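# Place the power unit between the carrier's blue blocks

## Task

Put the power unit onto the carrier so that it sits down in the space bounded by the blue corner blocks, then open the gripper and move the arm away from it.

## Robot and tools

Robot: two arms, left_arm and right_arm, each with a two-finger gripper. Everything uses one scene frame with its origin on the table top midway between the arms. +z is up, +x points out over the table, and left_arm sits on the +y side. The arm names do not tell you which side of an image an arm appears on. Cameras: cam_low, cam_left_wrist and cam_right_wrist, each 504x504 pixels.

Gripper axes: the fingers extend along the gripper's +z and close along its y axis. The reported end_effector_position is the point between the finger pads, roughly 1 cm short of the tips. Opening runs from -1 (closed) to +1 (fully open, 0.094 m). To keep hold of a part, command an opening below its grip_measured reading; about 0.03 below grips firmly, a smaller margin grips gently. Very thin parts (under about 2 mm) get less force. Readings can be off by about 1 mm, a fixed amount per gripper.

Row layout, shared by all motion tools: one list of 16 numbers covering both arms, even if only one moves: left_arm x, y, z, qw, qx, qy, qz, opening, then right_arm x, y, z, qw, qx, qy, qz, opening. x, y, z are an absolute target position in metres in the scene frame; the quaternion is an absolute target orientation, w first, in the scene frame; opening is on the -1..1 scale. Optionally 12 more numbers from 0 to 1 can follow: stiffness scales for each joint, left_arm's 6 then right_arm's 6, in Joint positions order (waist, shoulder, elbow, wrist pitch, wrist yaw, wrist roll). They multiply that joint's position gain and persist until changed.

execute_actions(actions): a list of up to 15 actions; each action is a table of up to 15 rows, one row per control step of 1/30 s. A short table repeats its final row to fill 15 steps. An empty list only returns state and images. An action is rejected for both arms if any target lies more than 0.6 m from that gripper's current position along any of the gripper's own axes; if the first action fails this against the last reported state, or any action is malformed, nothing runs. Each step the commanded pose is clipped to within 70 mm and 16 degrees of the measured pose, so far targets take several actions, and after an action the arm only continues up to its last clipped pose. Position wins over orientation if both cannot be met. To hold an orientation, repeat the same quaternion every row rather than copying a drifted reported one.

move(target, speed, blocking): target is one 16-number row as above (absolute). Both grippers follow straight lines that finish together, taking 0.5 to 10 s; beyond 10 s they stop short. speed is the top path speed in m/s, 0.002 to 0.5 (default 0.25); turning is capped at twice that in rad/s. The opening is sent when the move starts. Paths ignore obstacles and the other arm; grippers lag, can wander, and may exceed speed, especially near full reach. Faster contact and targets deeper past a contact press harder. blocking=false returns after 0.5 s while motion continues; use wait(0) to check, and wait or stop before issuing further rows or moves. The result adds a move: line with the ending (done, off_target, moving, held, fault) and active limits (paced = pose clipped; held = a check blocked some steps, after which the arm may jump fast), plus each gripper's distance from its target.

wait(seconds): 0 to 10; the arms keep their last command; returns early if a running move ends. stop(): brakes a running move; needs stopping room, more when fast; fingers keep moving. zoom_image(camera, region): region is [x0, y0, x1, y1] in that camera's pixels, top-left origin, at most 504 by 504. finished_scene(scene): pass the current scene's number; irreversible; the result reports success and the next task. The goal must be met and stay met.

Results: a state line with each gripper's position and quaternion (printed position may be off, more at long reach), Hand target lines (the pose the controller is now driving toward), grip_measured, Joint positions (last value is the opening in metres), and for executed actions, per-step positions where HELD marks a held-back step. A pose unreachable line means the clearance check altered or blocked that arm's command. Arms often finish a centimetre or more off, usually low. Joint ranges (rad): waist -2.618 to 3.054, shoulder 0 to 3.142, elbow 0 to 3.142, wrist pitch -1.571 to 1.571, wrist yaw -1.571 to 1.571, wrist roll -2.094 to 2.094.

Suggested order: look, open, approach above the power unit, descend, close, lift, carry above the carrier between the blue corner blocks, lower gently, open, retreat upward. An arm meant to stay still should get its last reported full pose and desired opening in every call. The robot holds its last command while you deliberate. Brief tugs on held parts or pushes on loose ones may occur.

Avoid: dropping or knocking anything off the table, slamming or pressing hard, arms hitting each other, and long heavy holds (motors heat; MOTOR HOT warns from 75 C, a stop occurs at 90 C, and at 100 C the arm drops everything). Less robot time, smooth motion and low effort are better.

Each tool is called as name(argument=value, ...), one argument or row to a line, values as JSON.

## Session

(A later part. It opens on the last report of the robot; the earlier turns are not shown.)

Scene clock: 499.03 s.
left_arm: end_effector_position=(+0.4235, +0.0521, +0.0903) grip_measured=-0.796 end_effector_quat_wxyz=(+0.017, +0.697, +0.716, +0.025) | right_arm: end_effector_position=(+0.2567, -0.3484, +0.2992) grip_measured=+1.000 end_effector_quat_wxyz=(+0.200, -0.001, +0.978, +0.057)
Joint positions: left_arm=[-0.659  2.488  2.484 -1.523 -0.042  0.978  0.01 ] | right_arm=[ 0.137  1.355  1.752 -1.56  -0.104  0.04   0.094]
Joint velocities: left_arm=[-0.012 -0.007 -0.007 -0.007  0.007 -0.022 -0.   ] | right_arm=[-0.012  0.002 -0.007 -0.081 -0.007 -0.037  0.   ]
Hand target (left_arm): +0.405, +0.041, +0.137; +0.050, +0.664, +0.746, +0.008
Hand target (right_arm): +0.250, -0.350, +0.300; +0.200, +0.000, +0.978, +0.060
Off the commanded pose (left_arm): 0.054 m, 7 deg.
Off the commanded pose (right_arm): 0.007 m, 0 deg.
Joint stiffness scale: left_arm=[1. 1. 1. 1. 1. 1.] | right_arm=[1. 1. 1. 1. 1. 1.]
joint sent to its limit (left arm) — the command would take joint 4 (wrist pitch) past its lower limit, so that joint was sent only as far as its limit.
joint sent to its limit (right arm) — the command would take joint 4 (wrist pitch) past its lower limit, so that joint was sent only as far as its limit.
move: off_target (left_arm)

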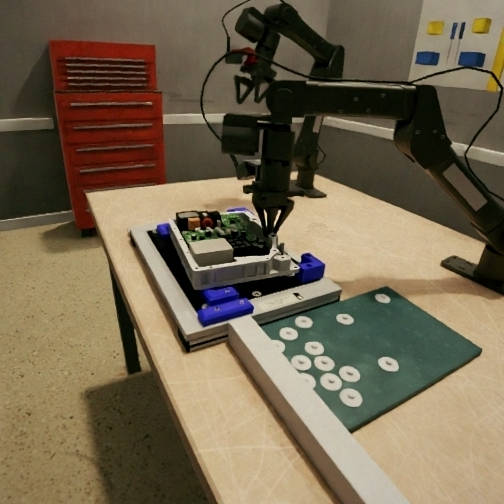

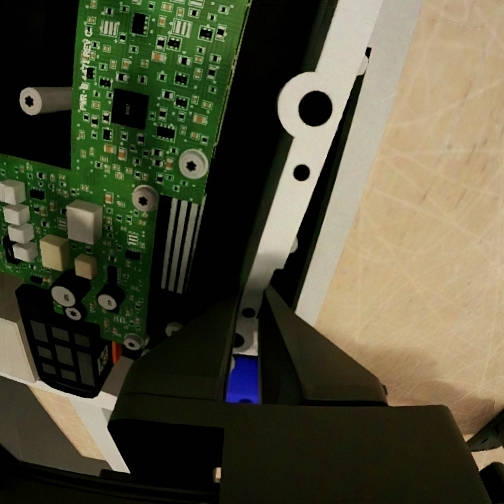

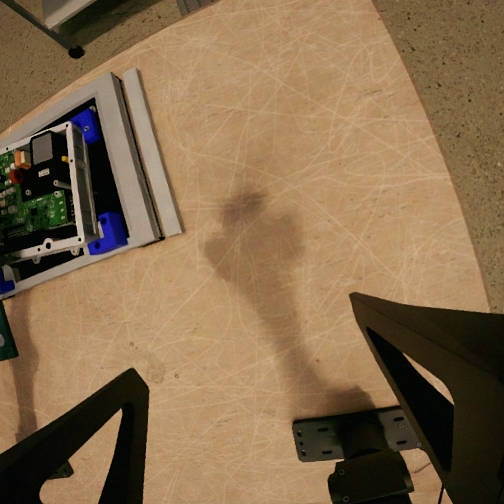

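move(
  target=[0.424,0.052,0.09,0,0.7,0.71,0,0.3, 0.25,-0.35,0.3,0.2,0,0.98,0.06,1],
)

move(
  target=[0.35,-0.04,0.14,0.03,0,0.999,0,-1, 0.25,-0.35,0.3,0.2,0,0.98,0.06,1],
  speed=0.08,
)

move(
  target=[0.35,-0.04,0.075,0.03,0,0.999,0,-1, 0.25,-0.35,0.3,0.2,0,0.98,0.06,1],
  speed=0.05,
)

move(
  target=[0.45,-0.03,0.078,0.03,0,0.999,0,-1, 0.25,-0.35,0.3,0.2,0,0.98,0.06,1],
  speed=0.02,
)

Scene clock: 521.63 s.
left_arm: end_effector_position=(+0.4166, +0.0532, +0.0861) grip_measured=+0.298 end_effector_quat_wxyz=(-0.001, +0.703, +0.711, +0.008) | right_arm: end_effector_position=(+0.2567, -0.3484, +0.2992) grip_measured=+1.000 end_effector_quat_wxyz=(+0.200, -0.001, +0.978, +0.057)
Joint positions: left_arm=[-0.655  2.518  2.526 -1.576 -0.016  0.996  0.061] | right_arm=[ 0.137  1.355  1.752 -1.56  -0.104  0.04   0.094]
Joint velocities: left_arm=[-0.012 -0.002  0.017  0.022 -0.007  0.037  0.   ] | right_arm=[-0.012 -0.022  0.007 -0.066 -0.022 -0.022  0.   ]
Hand target (left_arm): +0.424, +0.053, +0.090; +0.013, +0.702, +0.712, +0.003
Hand target (right_arm): +0.250, -0.350, +0.300; +0.200, +0.000, +0.978, +0.060
Off the commanded pose (left_arm): 0.008 m, 1 deg.
Off the commanded pose (right_arm): 0.007 m, 0 deg.
Joint stiffness scale: left_arm=[1. 1. 1. 1. 1. 1.] | right_arm=[1. 1. 1. 1. 1. 1.]
MOTOR HOT: a motor of the left arm reached 75 °C. Now the hottest motor of the left arm, joint 2 (shoulder), reports 77 °C. The controller's stop level is 90 °C. To cool a motor, set the load down, stop pushing, or move to a pose that needs little force.
joint sent to its limit (left arm) — the command would take joint 4 (wrist pitch) past its lower limit, so that joint was sent only as far as its limit.
joint sent to its limit (right arm) — the command would take joint 4 (wrist pitch) past its lower limit, so that joint was sent only as far as its limit.
move: done

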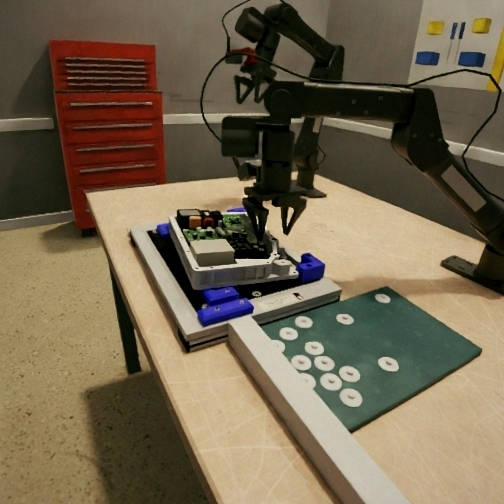

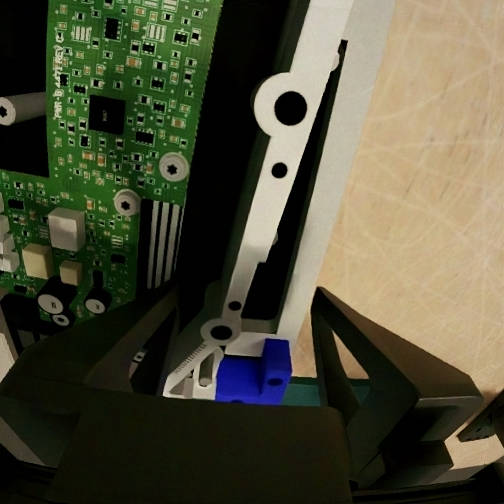

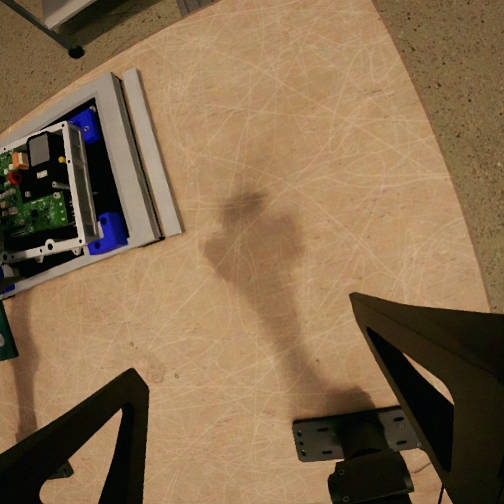

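Scene clock: 531.77 s.
left_arm: end_effector_position=(+0.3473, -0.0333, +0.1120) grip_measured=-0.986 end_effector_quat_wxyz=(+0.029, +0.002, +1.000, -0.009) | right_arm: end_effector_position=(+0.2567, -0.3484, +0.2992) grip_measured=+1.000 end_effector_quat_wxyz=(+0.200, -0.001, +0.978, +0.057)
Joint positions: left_arm=[-0.892  2.456  2.515 -1.576 -0.028 -0.794  0.001] | right_arm=[ 0.137  1.355  1.752 -1.56  -0.104  0.04   0.094]
Joint velocities: left_arm=[-0.002  0.012 -0.012  0.051  0.051 -0.037  0.001] | right_arm=[-0.012  0.017 -0.002  0.007 -0.037 -0.022  0.   ]
Hand target (left_arm): +0.350, -0.039, +0.139; +0.059, +0.001, +0.998, -0.033
Hand target (right_arm): +0.250, -0.350, +0.300; +0.200, +0.000, +0.978, +0.060
Off the commanded pose (left_arm): 0.029 m, 1 deg.
Off the commanded pose (right_arm): 0.007 m, 0 deg.
Joint stiffness scale: left_arm=[1. 1. 1. 1. 1. 1.] | right_arm=[1. 1. 1. 1. 1. 1.]
MOTOR HOT: cleared. Now the hottest motor of the left arm, joint 2 (shoulder), reports 72 °C.
joint sent to its limit (left arm) — the command would take joint 4 (wrist pitch) past its lower limit, so that joint was sent only as far as its limit.
joint sent to its limit (right arm) — the command would take joint 4 (wrist pitch) past its lower limit, so that joint was sent only as far as its limit.
move: off_target (left_arm); limits=paced

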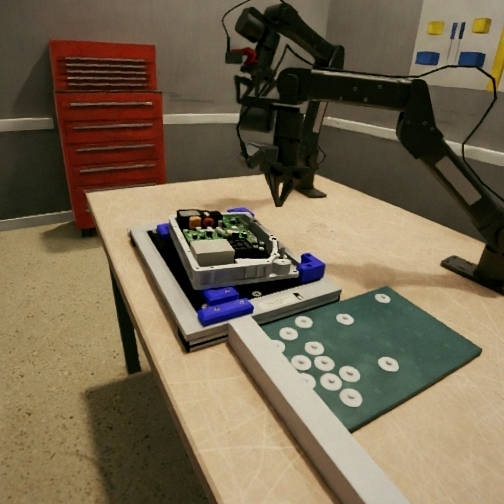

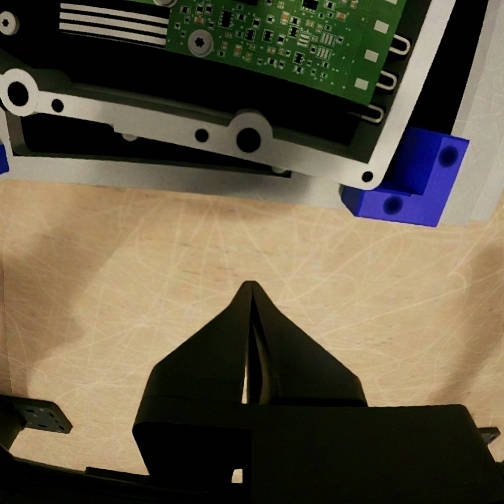

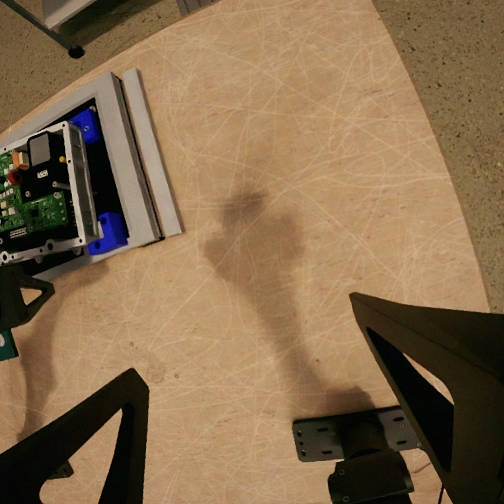

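Scene clock: 532.97 s.
left_arm: end_effector_position=(+0.3522, -0.0383, +0.0799) grip_measured=-0.986 end_effector_quat_wxyz=(+0.026, -0.002, +1.000, -0.007) | right_arm: end_effector_position=(+0.2567, -0.3484, +0.2992) grip_measured=+1.000 end_effector_quat_wxyz=(+0.200, -0.001, +0.978, +0.057)
Joint positions: left_arm=[-0.892  2.468  2.405 -1.463 -0.028 -0.802  0.001] | right_arm=[ 0.137  1.355  1.752 -1.56  -0.104  0.04   0.094]
Joint velocities: left_arm=[-0.002 -0.017 -0.007  0.007 -0.022  0.022 -0.   ] | right_arm=[ 0.002  0.022 -0.017 -0.037  0.022  0.007  0.   ]
Hand target (left_arm): +0.351, -0.040, +0.075; +0.030, +0.000, +1.000, -0.000
Hand target (right_arm): +0.250, -0.350, +0.300; +0.200, +0.000, +0.978, +0.060
Off the commanded pose (left_arm): 0.006 m, 1 deg.
Off the commanded pose (right_arm): 0.007 m, 0 deg.
Joint stiffness scale: left_arm=[1. 1. 1. 1. 1. 1.] | right_arm=[1. 1. 1. 1. 1. 1.]
joint sent to its limit (right arm) — the command would take joint 4 (wrist pitch) past its lower limit, so that joint was sent only as far as its limit.
move: done

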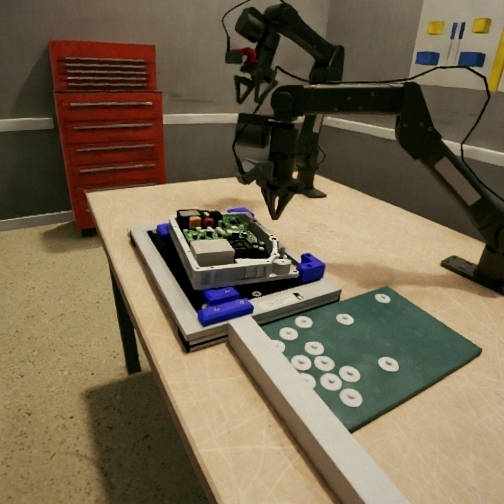

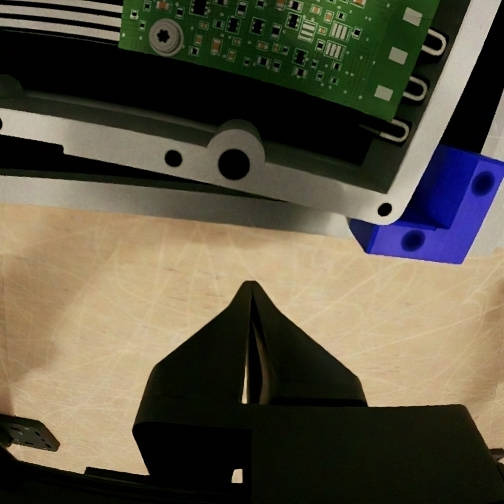

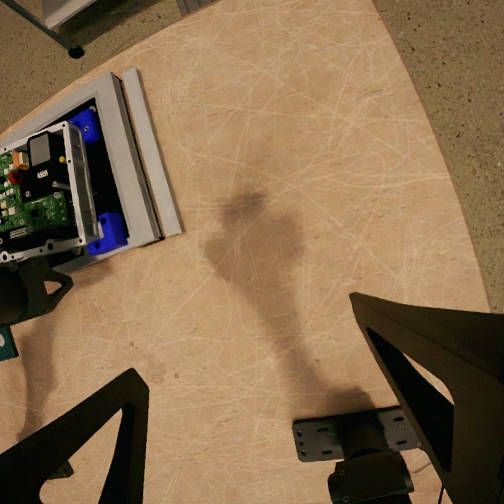

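Scene clock: 538.10 s.
left_arm: end_effector_position=(+0.3931, -0.0538, +0.0772) grip_measured=-0.987 end_effector_quat_wxyz=(+0.021, +0.028, +0.997, -0.076) | right_arm: end_effector_position=(+0.2567, -0.3484, +0.2992) grip_measured=+1.000 end_effector_quat_wxyz=(+0.200, -0.001, +0.978, +0.057)
Joint positions: left_arm=[-0.816  2.703  2.836 -1.575  0.09  -0.673  0.001] | right_arm=[ 0.137  1.355  1.752 -1.56  -0.104  0.04   0.094]
Joint velocities: left_arm=[-0.007 -0.002 -0.007 -0.007 -0.051  0.007  0.001] | right_arm=[-0.007 -0.002 -0.012  0.022 -0.022 -0.022  0.   ]
Hand target (left_arm): +0.444, -0.024, +0.081; +0.091, -0.005, +0.994, -0.055
Hand target (right_arm): +0.250, -0.350, +0.300; +0.200, +0.000, +0.978, +0.060
Off the commanded pose (left_arm): 0.062 m, 9 deg.
Off the commanded pose (right_arm): 0.007 m, 0 deg.
Joint stiffness scale: left_arm=[1. 1. 1. 1. 1. 1.] | right_arm=[1. 1. 1. 1. 1. 1.]
elbow stopped short (left arm): the move would have taken joint 3 (elbow) straighter than the controller allows; a more bent joint 3 avoids this.
joint sent to its limit (right arm) — the command would take joint 4 (wrist pitch) past its lower limit, so that joint was sent only as far as its limit.
move: off_target (left_arm)

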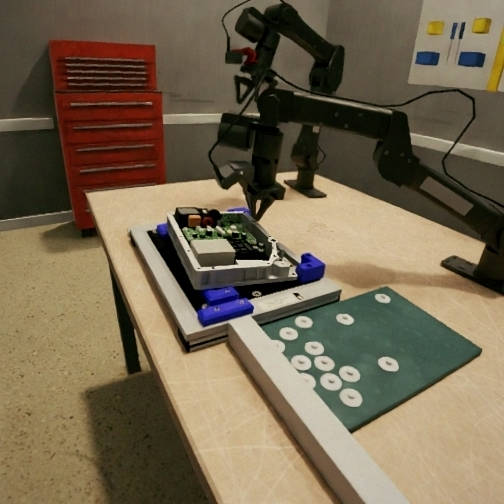

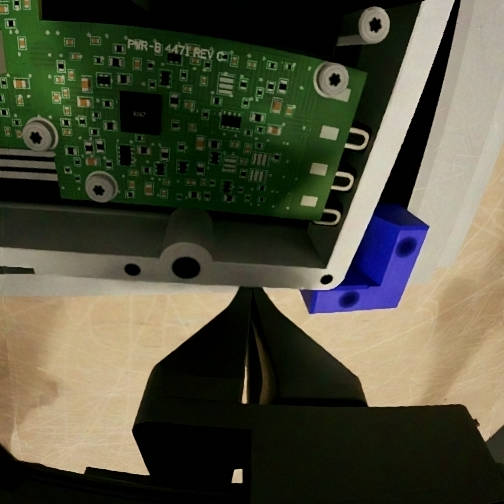

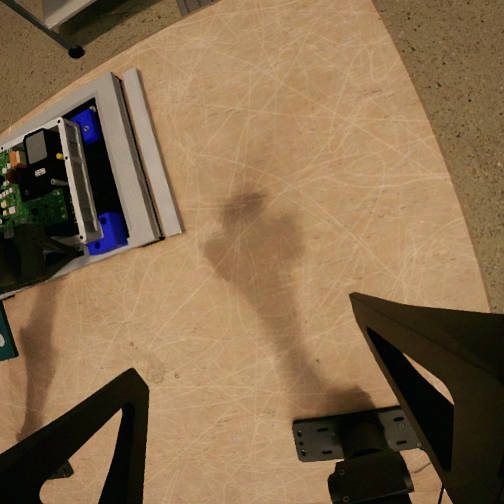

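move(
  target=[0.3,0.25,0.25,0.1,0,0.995,0,-1, 0.34,-0.04,0.14,0,0,1,0,-1],
  speed=0.12,
)

move(
  target=[0.3,0.25,0.25,0.1,0,0.995,0,-1, 0.35,-0.04,0.078,0,0,1,0,-1],
  speed=0.04,
)

move(
  target=[0.3,0.25,0.25,0.1,0,0.995,0,-1, 0.43,-0.04,0.08,0.03,0,1,0,-1],
  speed=0.02,
)

Scene clock: 555.10 s.
left_arm: end_effector_position=(+0.2967, +0.2439, +0.2399) grip_measured=-0.987 end_effector_quat_wxyz=(+0.091, +0.000, +0.996, -0.001) | right_arm: end_effector_position=(+0.3463, -0.0455, +0.1412) grip_measured=-0.994 end_effector_quat_wxyz=(+0.049, +0.001, +0.998, +0.045)
Joint positions: left_arm=[-0.332  1.569  1.744 -1.569 -0.041 -0.235  0.001] | right_arm=[ 0.863  2.391  2.511 -1.557  0.001  0.748  0.   ]
Joint velocities: left_arm=[-0.017 -0.017  0.002 -0.037  0.081 -0.037 -0.001] | right_arm=[ 0.022 -0.012 -0.007  0.007  0.022 -0.051 -0.001]
Hand target (left_arm): +0.294, +0.249, +0.248; +0.103, +0.000, +0.995, +0.002
Hand target (right_arm): +0.344, -0.043, +0.141; +0.045, +0.001, +0.998, +0.046
Off the commanded pose (left_arm): 0.012 m, 1 deg.
Off the commanded pose (right_arm): 0.008 m, 8 deg.
Joint stiffness scale: left_arm=[1. 1. 1. 1. 1. 1.] | right_arm=[1. 1. 1. 1. 1. 1.]
joint sent to its limit (right arm) — the command would take joint 4 (wrist pitch) past its lower limit, so that joint was sent only as far as its limit.
move: off_target (left_arm, right_arm)

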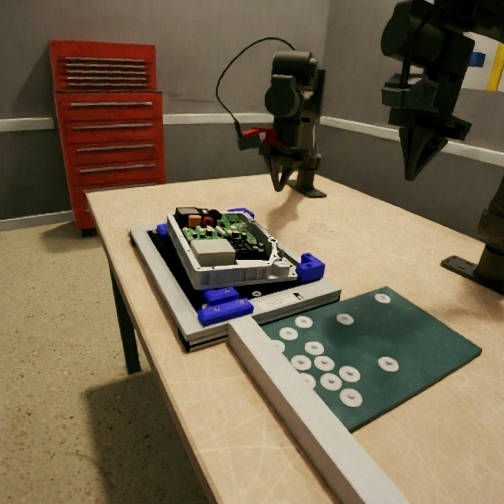

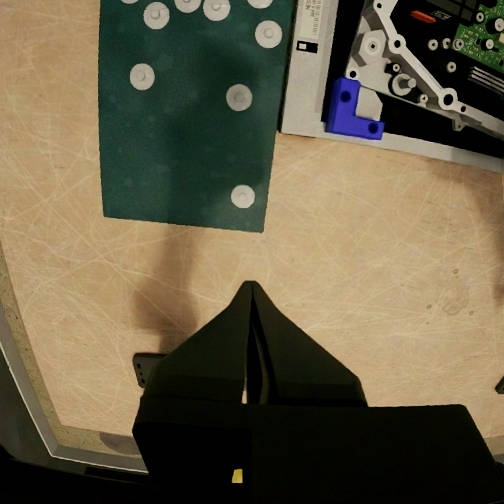

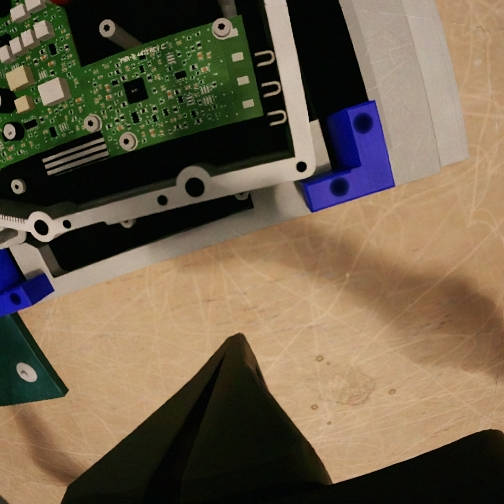

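Scene clock: 557.10 s.
left_arm: end_effector_position=(+0.2969, +0.2469, +0.2399) grip_measured=-0.987 end_effector_quat_wxyz=(+0.090, +0.002, +0.996, +0.001) | right_arm: end_effector_position=(+0.3509, -0.0413, +0.0803) grip_measured=-0.994 end_effector_quat_wxyz=(+0.008, +0.001, +1.000, +0.007)
Joint positions: left_arm=[-0.322  1.569  1.744 -1.571 -0.041 -0.221  0.001] | right_arm=[ 0.863  2.546  2.555 -1.557  0.001  0.748  0.   ]
Joint velocities: left_arm=[ 0.007  0.012 -0.012 -0.037 -0.007  0.007 -0.   ] | right_arm=[-0.002  0.017  0.002 -0.037  0.051  0.022 -0.   ]
Hand target (left_arm): +0.300, +0.250, +0.250; +0.105, +0.000, +0.994, -0.001
Hand target (right_arm): +0.350, -0.040, +0.078; +0.005, +0.001, +1.000, +0.005
Off the commanded pose (left_arm): 0.011 m, 1 deg.
Off the commanded pose (right_arm): 0.003 m, 1 deg.
Joint stiffness scale: left_arm=[1. 1. 1. 1. 1. 1.] | right_arm=[1. 1. 1. 1. 1. 1.]
joint sent to its limit (left arm) — the command would take joint 4 (wrist pitch) past its lower limit, so that joint was sent only as far as its limit.
joint sent to its limit (right arm) — the command would take joint 4 (wrist pitch) past its lower limit, so that joint was sent only as far as its limit.
move: off_target (left_arm)

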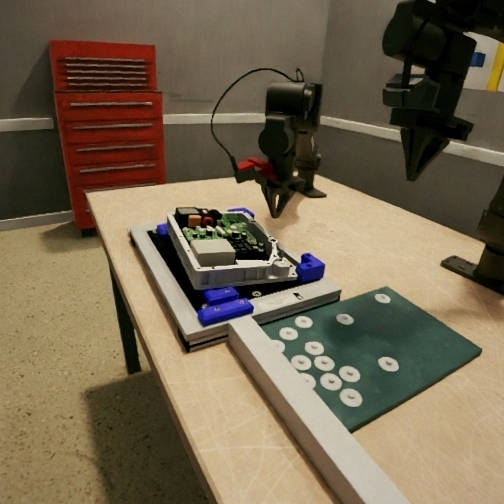

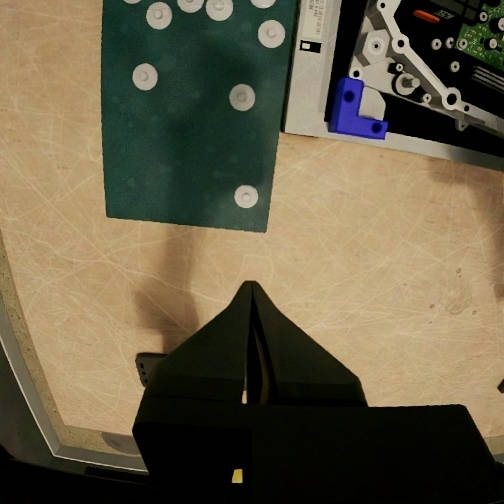

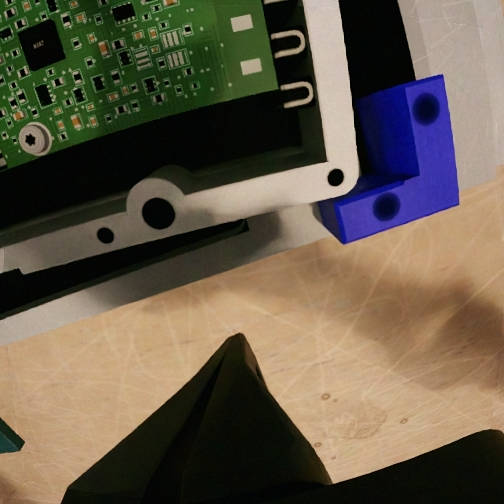

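Scene clock: 561.33 s.
left_arm: end_effector_position=(+0.2969, +0.2469, +0.2399) grip_measured=-0.987 end_effector_quat_wxyz=(+0.090, +0.003, +0.996, +0.001) | right_arm: end_effector_position=(+0.4222, -0.0367, +0.0868) grip_measured=-0.994 end_effector_quat_wxyz=(+0.093, -0.004, +0.994, +0.061)
Joint positions: left_arm=[-0.322  1.569  1.744 -1.571 -0.041 -0.221  0.001] | right_arm=[ 0.786  2.693  2.843 -1.499  0.019  0.66   0.   ]
Joint velocities: left_arm=[ 0.012 -0.017 -0.007  0.007  0.066  0.022 -0.001] | right_arm=[-0.007 -0.017 -0.002  0.022 -0.051 -0.081 -0.   ]
Hand target (left_arm): +0.300, +0.250, +0.250; +0.105, +0.000, +0.994, -0.001
Hand target (right_arm): +0.430, -0.041, +0.080; +0.098, -0.002, +0.994, +0.053
Off the commanded pose (left_arm): 0.011 m, 1 deg.
Off the commanded pose (right_arm): 0.011 m, 10 deg.
Joint stiffness scale: left_arm=[1. 1. 1. 1. 1. 1.] | right_arm=[1. 1. 1. 1. 1. 1.]
elbow stopped short (right arm): the move would have taken joint 3 (elbow) straighter than the controller allows; a more bent joint 3 avoids this.
joint sent to its limit (left arm) — the command would take joint 4 (wrist pitch) past its lower limit, so that joint was sent only as far as its limit.
move: off_target (left_arm, right_arm)

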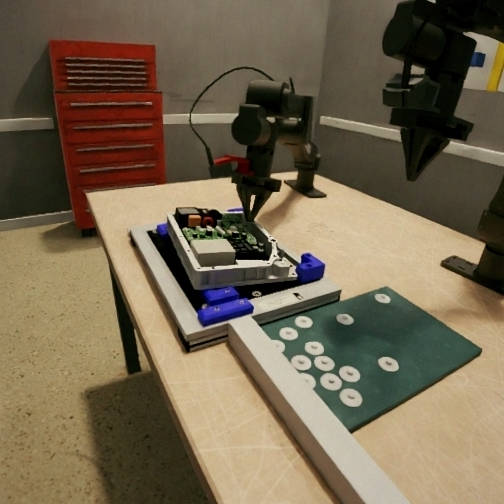

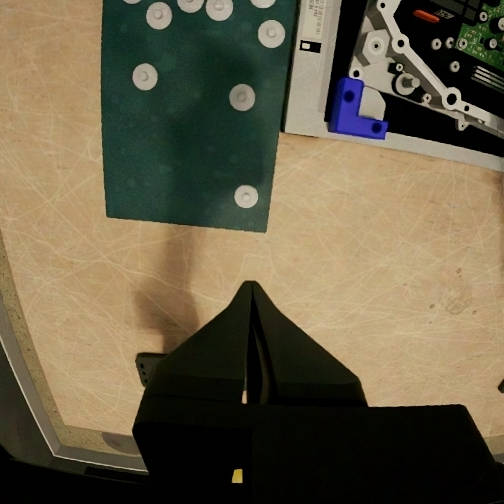

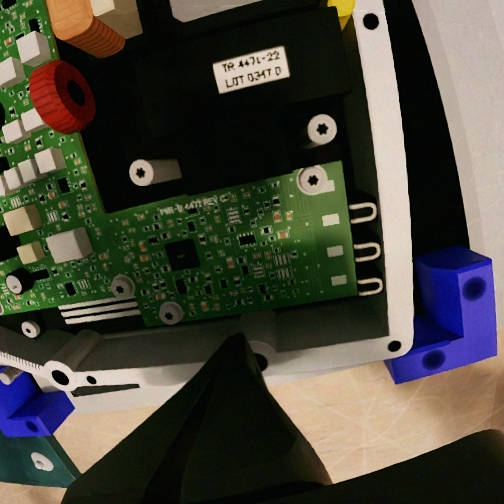

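move(
  target=[0.3,0.25,0.25,0.1,0,0.995,0,-1, 0.445,-0.035,0.095,0.1,0,0.995,0,-1],
  speed=0.03,
)

move(
  target=[0.3,0.25,0.25,0.1,0,0.995,0,-1, 0.445,-0.04,0.072,0.1,0,0.995,0,-1],
  speed=0.02,
)

move(
  target=[0.3,0.25,0.25,0.1,0,0.995,0,-1, 0.445,-0.10,0.072,0.1,0,0.995,0,-1],
  speed=0.02,
)

Scene clock: 576.27 s.
left_arm: end_effector_position=(+0.2968, +0.2468, +0.2398) grip_measured=-0.987 end_effector_quat_wxyz=(+0.090, +0.003, +0.996, +0.001) | right_arm: end_effector_position=(+0.4309, -0.0379, +0.0888) grip_measured=-0.994 end_effector_quat_wxyz=(+0.121, -0.004, +0.992, +0.045)
Joint positions: left_arm=[-0.322  1.569  1.744 -1.571 -0.041 -0.221  0.001] | right_arm=[ 0.795  2.693  2.843 -1.474  0.081  0.659  0.   ]
Joint velocities: left_arm=[ 0.002  0.012  0.002  0.007  0.066 -0.007 -0.   ] | right_arm=[ 0.002 -0.002 -0.022  0.022  0.125 -0.022 -0.   ]
Hand target (left_arm): +0.299, +0.250, +0.250; +0.105, +0.000, +0.994, -0.001
Hand target (right_arm): +0.444, -0.036, +0.095; +0.154, -0.003, +0.987, +0.044
Off the commanded pose (left_arm): 0.011 m, 1 deg.
Off the commanded pose (right_arm): 0.016 m, 6 deg.
Joint stiffness scale: left_arm=[1. 1. 1. 1. 1. 1.] | right_arm=[1. 1. 1. 1. 1. 1.]
elbow stopped short (right arm): the move would have taken joint 3 (elbow) straighter than the controller allows; a more bent joint 3 avoids this.
joint sent to its limit (left arm) — the command would take joint 4 (wrist pitch) past its lower limit, so that joint was sent only as far as its limit.
move: off_target (left_arm, right_arm)

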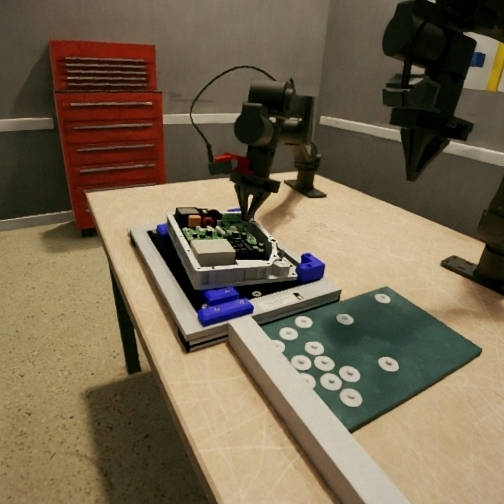

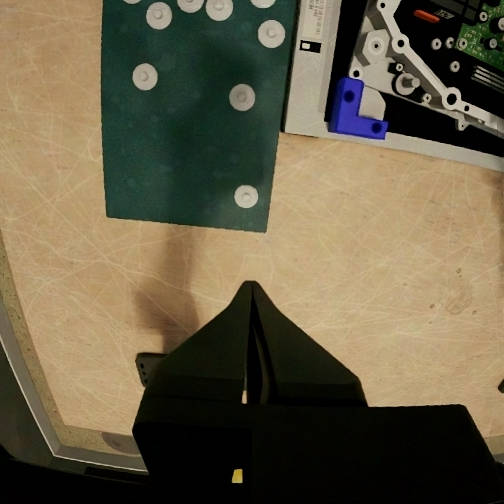

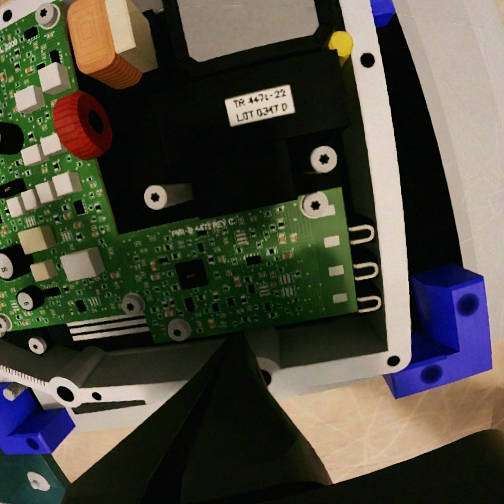

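Scene clock: 578.97 s.
left_arm: end_effector_position=(+0.2968, +0.2469, +0.2398) grip_measured=-0.987 end_effector_quat_wxyz=(+0.090, +0.003, +0.996, +0.001) | right_arm: end_effector_position=(+0.4304, -0.0378, +0.0847) grip_measured=-0.994 end_effector_quat_wxyz=(+0.118, -0.005, +0.992, +0.043)
Joint positions: left_arm=[-0.322  1.569  1.744 -1.571 -0.041 -0.221  0.001] | right_arm=[ 0.795  2.702  2.847 -1.477  0.079  0.659  0.   ]
Joint velocities: left_arm=[-0.007  0.012  0.002  0.051  0.037  0.051  0.   ] | right_arm=[-0.012 -0.002 -0.007 -0.022 -0.081 -0.022 -0.   ]
Hand target (left_arm): +0.300, +0.250, +0.250; +0.105, -0.000, +0.994, -0.001
Hand target (right_arm): +0.444, -0.041, +0.072; +0.135, -0.002, +0.990, +0.029
Off the commanded pose (left_arm): 0.011 m, 1 deg.
Off the commanded pose (right_arm): 0.019 m, 5 deg.
Joint stiffness scale: left_arm=[1. 1. 1. 1. 1. 1.] | right_arm=[1. 1. 1. 1. 1. 1.]
elbow stopped short (right arm): the move would have taken joint 3 (elbow) straighter than the controller allows; a more bent joint 3 avoids this.
joint sent to its limit (left arm) — the command would take joint 4 (wrist pitch) past its lower limit, so that joint was sent only as far as its limit.
move: off_target (left_arm, right_arm)

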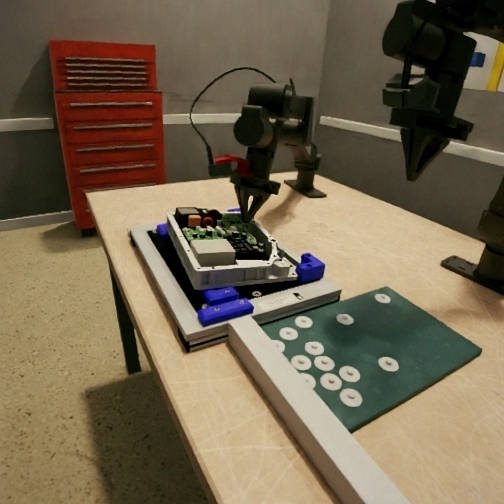

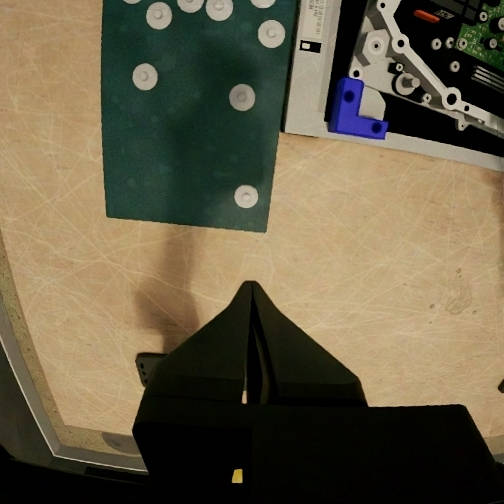

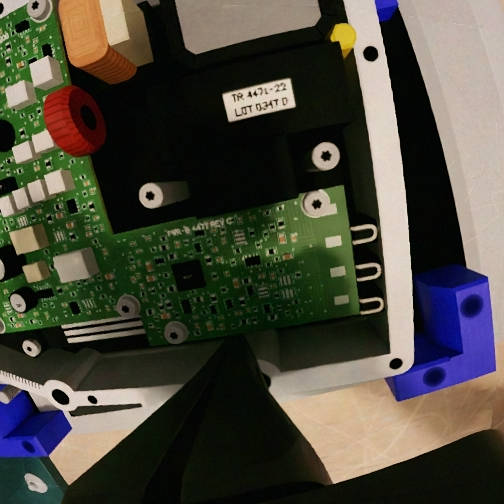

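Scene clock: 582.43 s.
left_arm: end_effector_position=(+0.2968, +0.2469, +0.2398) grip_measured=-0.987 end_effector_quat_wxyz=(+0.090, +0.003, +0.996, +0.001) | right_arm: end_effector_position=(+0.4230, -0.0764, +0.0751) grip_measured=-0.994 end_effector_quat_wxyz=(+0.076, -0.017, +0.997, +0.023)
Joint positions: left_arm=[-0.322  1.569  1.744 -1.571 -0.041 -0.221  0.001] | right_arm=[ 0.736  2.547  2.523 -1.394  0.048  0.582  0.   ]
Joint velocities: left_arm=[ 0.012 -0.017  0.022  0.007 -0.066  0.037 -0.001] | right_arm=[-0.007  0.012 -0.012  0.007 -0.11  -0.007 -0.001]
Hand target (left_arm): +0.300, +0.250, +0.250; +0.105, +0.000, +0.994, -0.001
Hand target (right_arm): +0.443, -0.100, +0.072; +0.098, +0.001, +0.995, -0.001
Off the commanded pose (left_arm): 0.011 m, 1 deg.
Off the commanded pose (right_arm): 0.032 m, 4 deg.
Joint stiffness scale: left_arm=[1. 1. 1. 1. 1. 1.] | right_arm=[1. 1. 1. 1. 1. 1.]
joint sent to its limit (left arm) — the command would take joint 4 (wrist pitch) past its lower limit, so that joint was sent only as far as its limit.
move: off_target (left_arm, right_arm)

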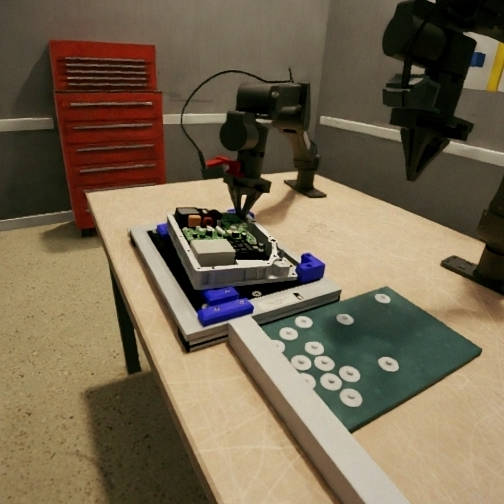

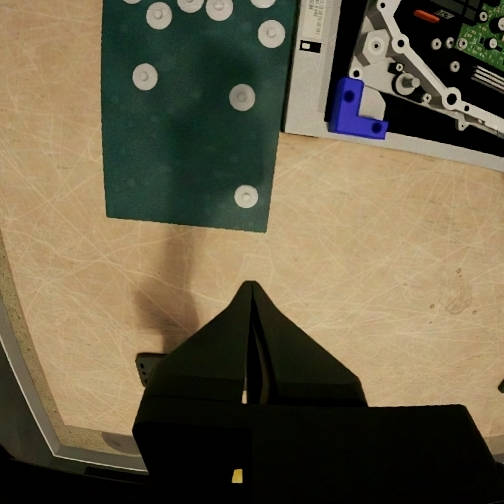

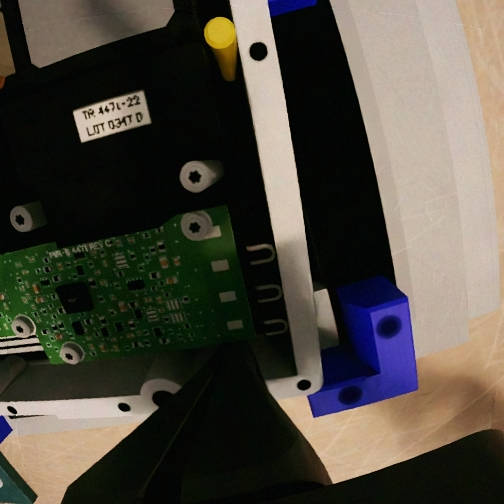

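move(
  target=[0.47,0.215,0.14,0.12,0,0.993,0,-1, 0.3,-0.3,0.25,0.1,0,0.995,0,-1],
  speed=0.12,
)

move(
  target=[0.47,0.215,0.085,0.12,0,0.993,0,-1, 0.3,-0.3,0.25,0.1,0,0.995,0,-1],
  speed=0.03,
)

move(
  target=[0.47,0.13,0.085,0.12,0,0.993,0,-1, 0.3,-0.3,0.25,0.1,0,0.995,0,-1],
  speed=0.02,
)

Scene clock: 593.87 s.
left_arm: end_effector_position=(+0.4613, +0.2116, +0.1330) grip_measured=-0.987 end_effector_quat_wxyz=(+0.101, +0.004, +0.995, -0.001) | right_arm: end_effector_position=(+0.3014, -0.2929, +0.2472) grip_measured=-0.994 end_effector_quat_wxyz=(+0.111, +0.000, +0.994, +0.006)
Joint positions: left_arm=[-0.316  2.145  2.049 -1.277 -0.041 -0.21   0.001] | right_arm=[ 0.396  1.637  1.837 -1.554  0.048  0.274  0.   ]
Joint velocities: left_arm=[-0.002 -0.002  0.007 -0.037 -0.007 -0.022 -0.001] | right_arm=[-0.007  0.007 -0.007  0.007  0.022 -0.007  0.001]
Hand target (left_arm): +0.471, +0.218, +0.142; +0.121, +0.000, +0.993, +0.000
Hand target (right_arm): +0.297, -0.298, +0.249; +0.108, -0.000, +0.994, +0.002
Off the commanded pose (left_arm): 0.012 m, 2 deg.
Off the commanded pose (right_arm): 0.008 m, 1 deg.
Joint stiffness scale: left_arm=[1. 1. 1. 1. 1. 1.] | right_arm=[1. 1. 1. 1. 1. 1.]
joint sent to its limit (right arm) — the command would take joint 4 (wrist pitch) past its lower limit, so that joint was sent only as far as its limit.
move: off_target (left_arm)

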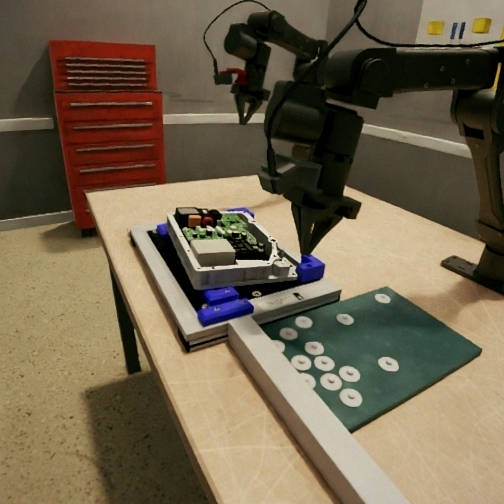

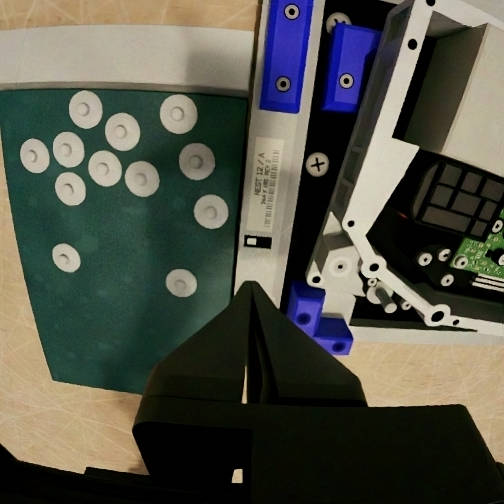

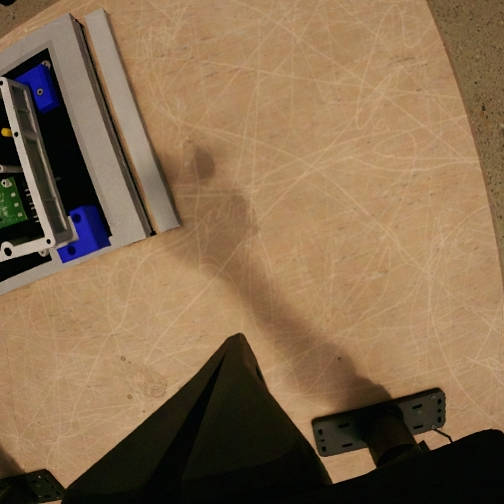

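Scene clock: 595.93 s.
left_arm: end_effector_position=(+0.4688, +0.2099, +0.0829) grip_measured=-0.987 end_effector_quat_wxyz=(+0.112, +0.004, +0.994, -0.004) | right_arm: end_effector_position=(+0.3019, -0.2952, +0.2472) grip_measured=-0.994 end_effector_quat_wxyz=(+0.111, -0.002, +0.994, +0.005)
Joint positions: left_arm=[-0.316  2.145  1.845 -1.051 -0.041 -0.21   0.001] | right_arm=[ 0.388  1.637  1.837 -1.555  0.048  0.261  0.   ]
Joint velocities: left_arm=[ 0.017 -0.007 -0.012 -0.022  0.007 -0.037  0.001] | right_arm=[ 0.007 -0.017  0.002  0.022 -0.081  0.051 -0.002]
Hand target (left_arm): +0.471, +0.215, +0.085; +0.120, +0.000, +0.993, +0.000
Hand target (right_arm): +0.300, -0.300, +0.250; +0.109, -0.000, +0.994, +0.002
Off the commanded pose (left_arm): 0.006 m, 1 deg.
Off the commanded pose (right_arm): 0.006 m, 1 deg.
Joint stiffness scale: left_arm=[1. 1. 1. 1. 1. 1.] | right_arm=[1. 1. 1. 1. 1. 1.]
joint sent to its limit (right arm) — the command would take joint 4 (wrist pitch) past its lower limit, so that joint was sent only as far as its limit.
move: done

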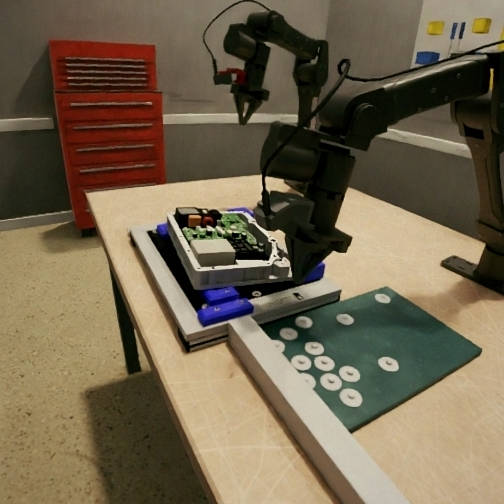

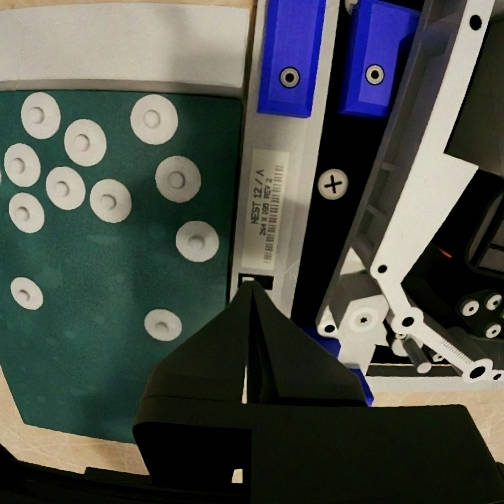

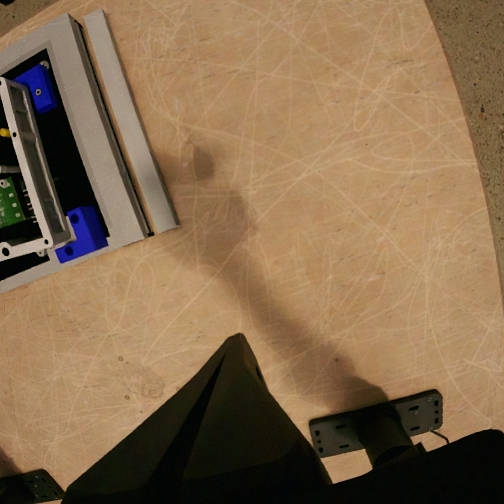

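Scene clock: 600.17 s.
left_arm: end_effector_position=(+0.4645, +0.1679, +0.0796) grip_measured=-0.987 end_effector_quat_wxyz=(+0.103, -0.015, +0.994, +0.045) | right_arm: end_effector_position=(+0.3019, -0.2952, +0.2472) grip_measured=-0.994 end_effector_quat_wxyz=(+0.111, -0.002, +0.994, +0.005)
Joint positions: left_arm=[-0.447  2.238  1.984 -1.156 -0.158 -0.372  0.001] | right_arm=[ 0.388  1.637  1.837 -1.555  0.048  0.261  0.   ]
Joint velocities: left_arm=[-0.027 -0.017  0.042 -0.051 -0.007  0.007 -0.   ] | right_arm=[-0.007  0.017  0.017 -0.037  0.037 -0.037  0.   ]
Hand target (left_arm): +0.469, +0.131, +0.086; +0.118, +0.001, +0.993, -0.001
Hand target (right_arm): +0.300, -0.300, +0.250; +0.109, -0.000, +0.994, +0.002
Off the commanded pose (left_arm): 0.039 m, 6 deg.
Off the commanded pose (right_arm): 0.006 m, 1 deg.
Joint stiffness scale: left_arm=[1. 1. 1. 1. 1. 1.] | right_arm=[1. 1. 1. 1. 1. 1.]
joint sent to its limit (right arm) — the command would take joint 4 (wrist pitch) past its lower limit, so that joint was sent only as far as its limit.
move: off_target (left_arm)

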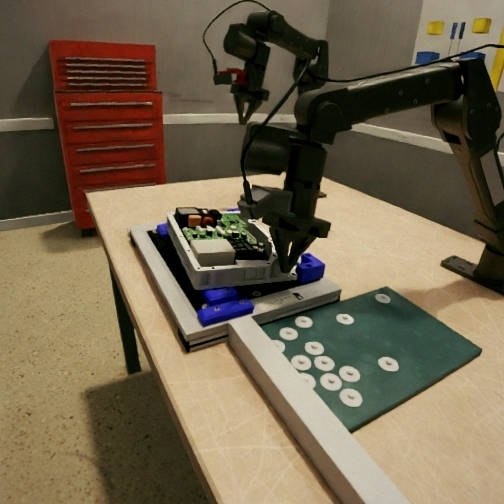

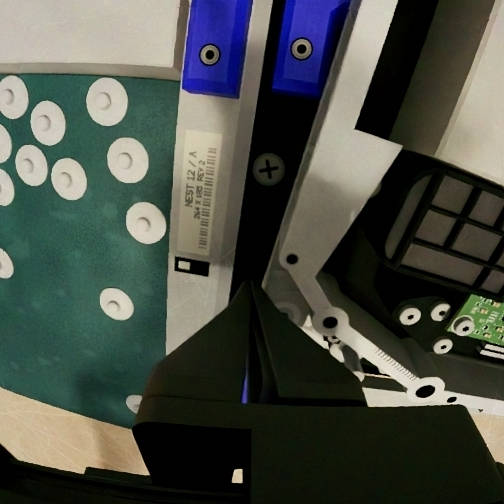

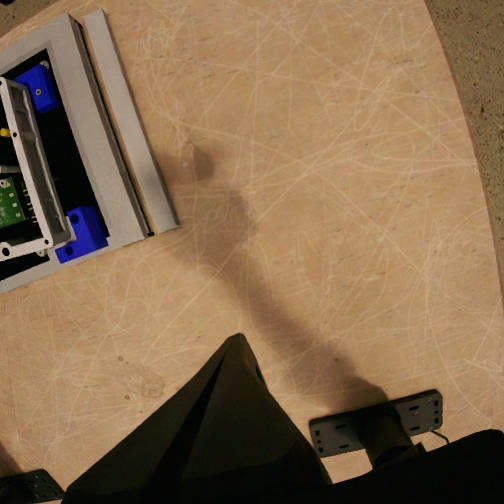

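move(
  target=[0.46,0.22,0.15,0.12,0,0.993,0,-1,0.3,-0.3,0.25,0.1,0,0.995,0,-1],
)

Scene clock: 622.30 s.
left_arm: end_effector_position=(+0.4551, +0.2252, +0.1380) grip_measured=-0.987 end_effector_quat_wxyz=(+0.107, -0.007, +0.994, +0.007) | right_arm: end_effector_position=(+0.3019, -0.2952, +0.2472) grip_measured=-0.994 end_effector_quat_wxyz=(+0.111, -0.002, +0.994, +0.005)
Joint positions: left_arm=[-0.296  2.095  1.989 -1.258 -0.058 -0.211  0.001] | right_arm=[ 0.388  1.637  1.837 -1.555  0.048  0.261  0.   ]
Joint velocities: left_arm=[-0.002 -0.002  0.007 -0.007 -0.007 -0.051 -0.   ] | right_arm=[-0.007  0.002 -0.007 -0.007 -0.037 -0.037  0.001]
Hand target (left_arm): +0.458, +0.220, +0.150; +0.121, +0.000, +0.993, +0.001
Hand target (right_arm): +0.300, -0.300, +0.250; +0.109, -0.000, +0.994, +0.002
Off the commanded pose (left_arm): 0.014 m, 2 deg.
Off the commanded pose (right_arm): 0.006 m, 1 deg.
Joint stiffness scale: left_arm=[1. 1. 1. 1. 1. 1.] | right_arm=[1. 1. 1. 1. 1. 1.]
joint sent to its limit (right arm) — the command would take joint 4 (wrist pitch) past its lower limit, so that joint was sent only as far as its limit.
move: off_target (left_arm)

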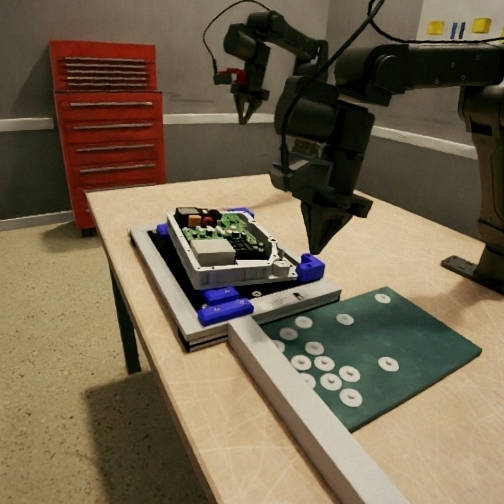

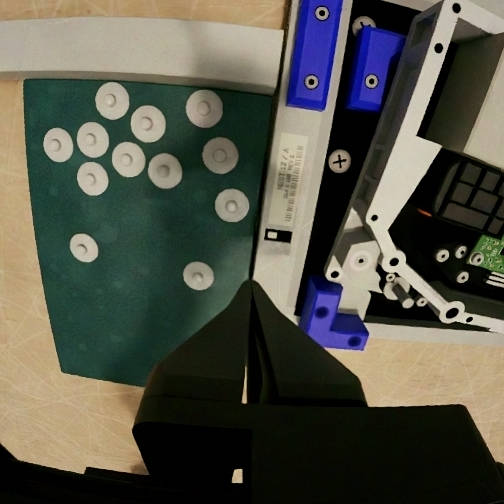

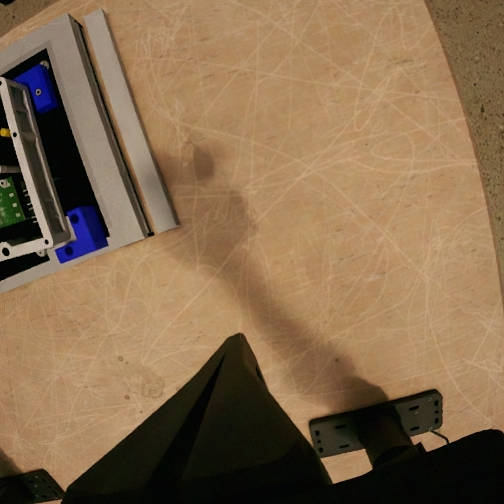

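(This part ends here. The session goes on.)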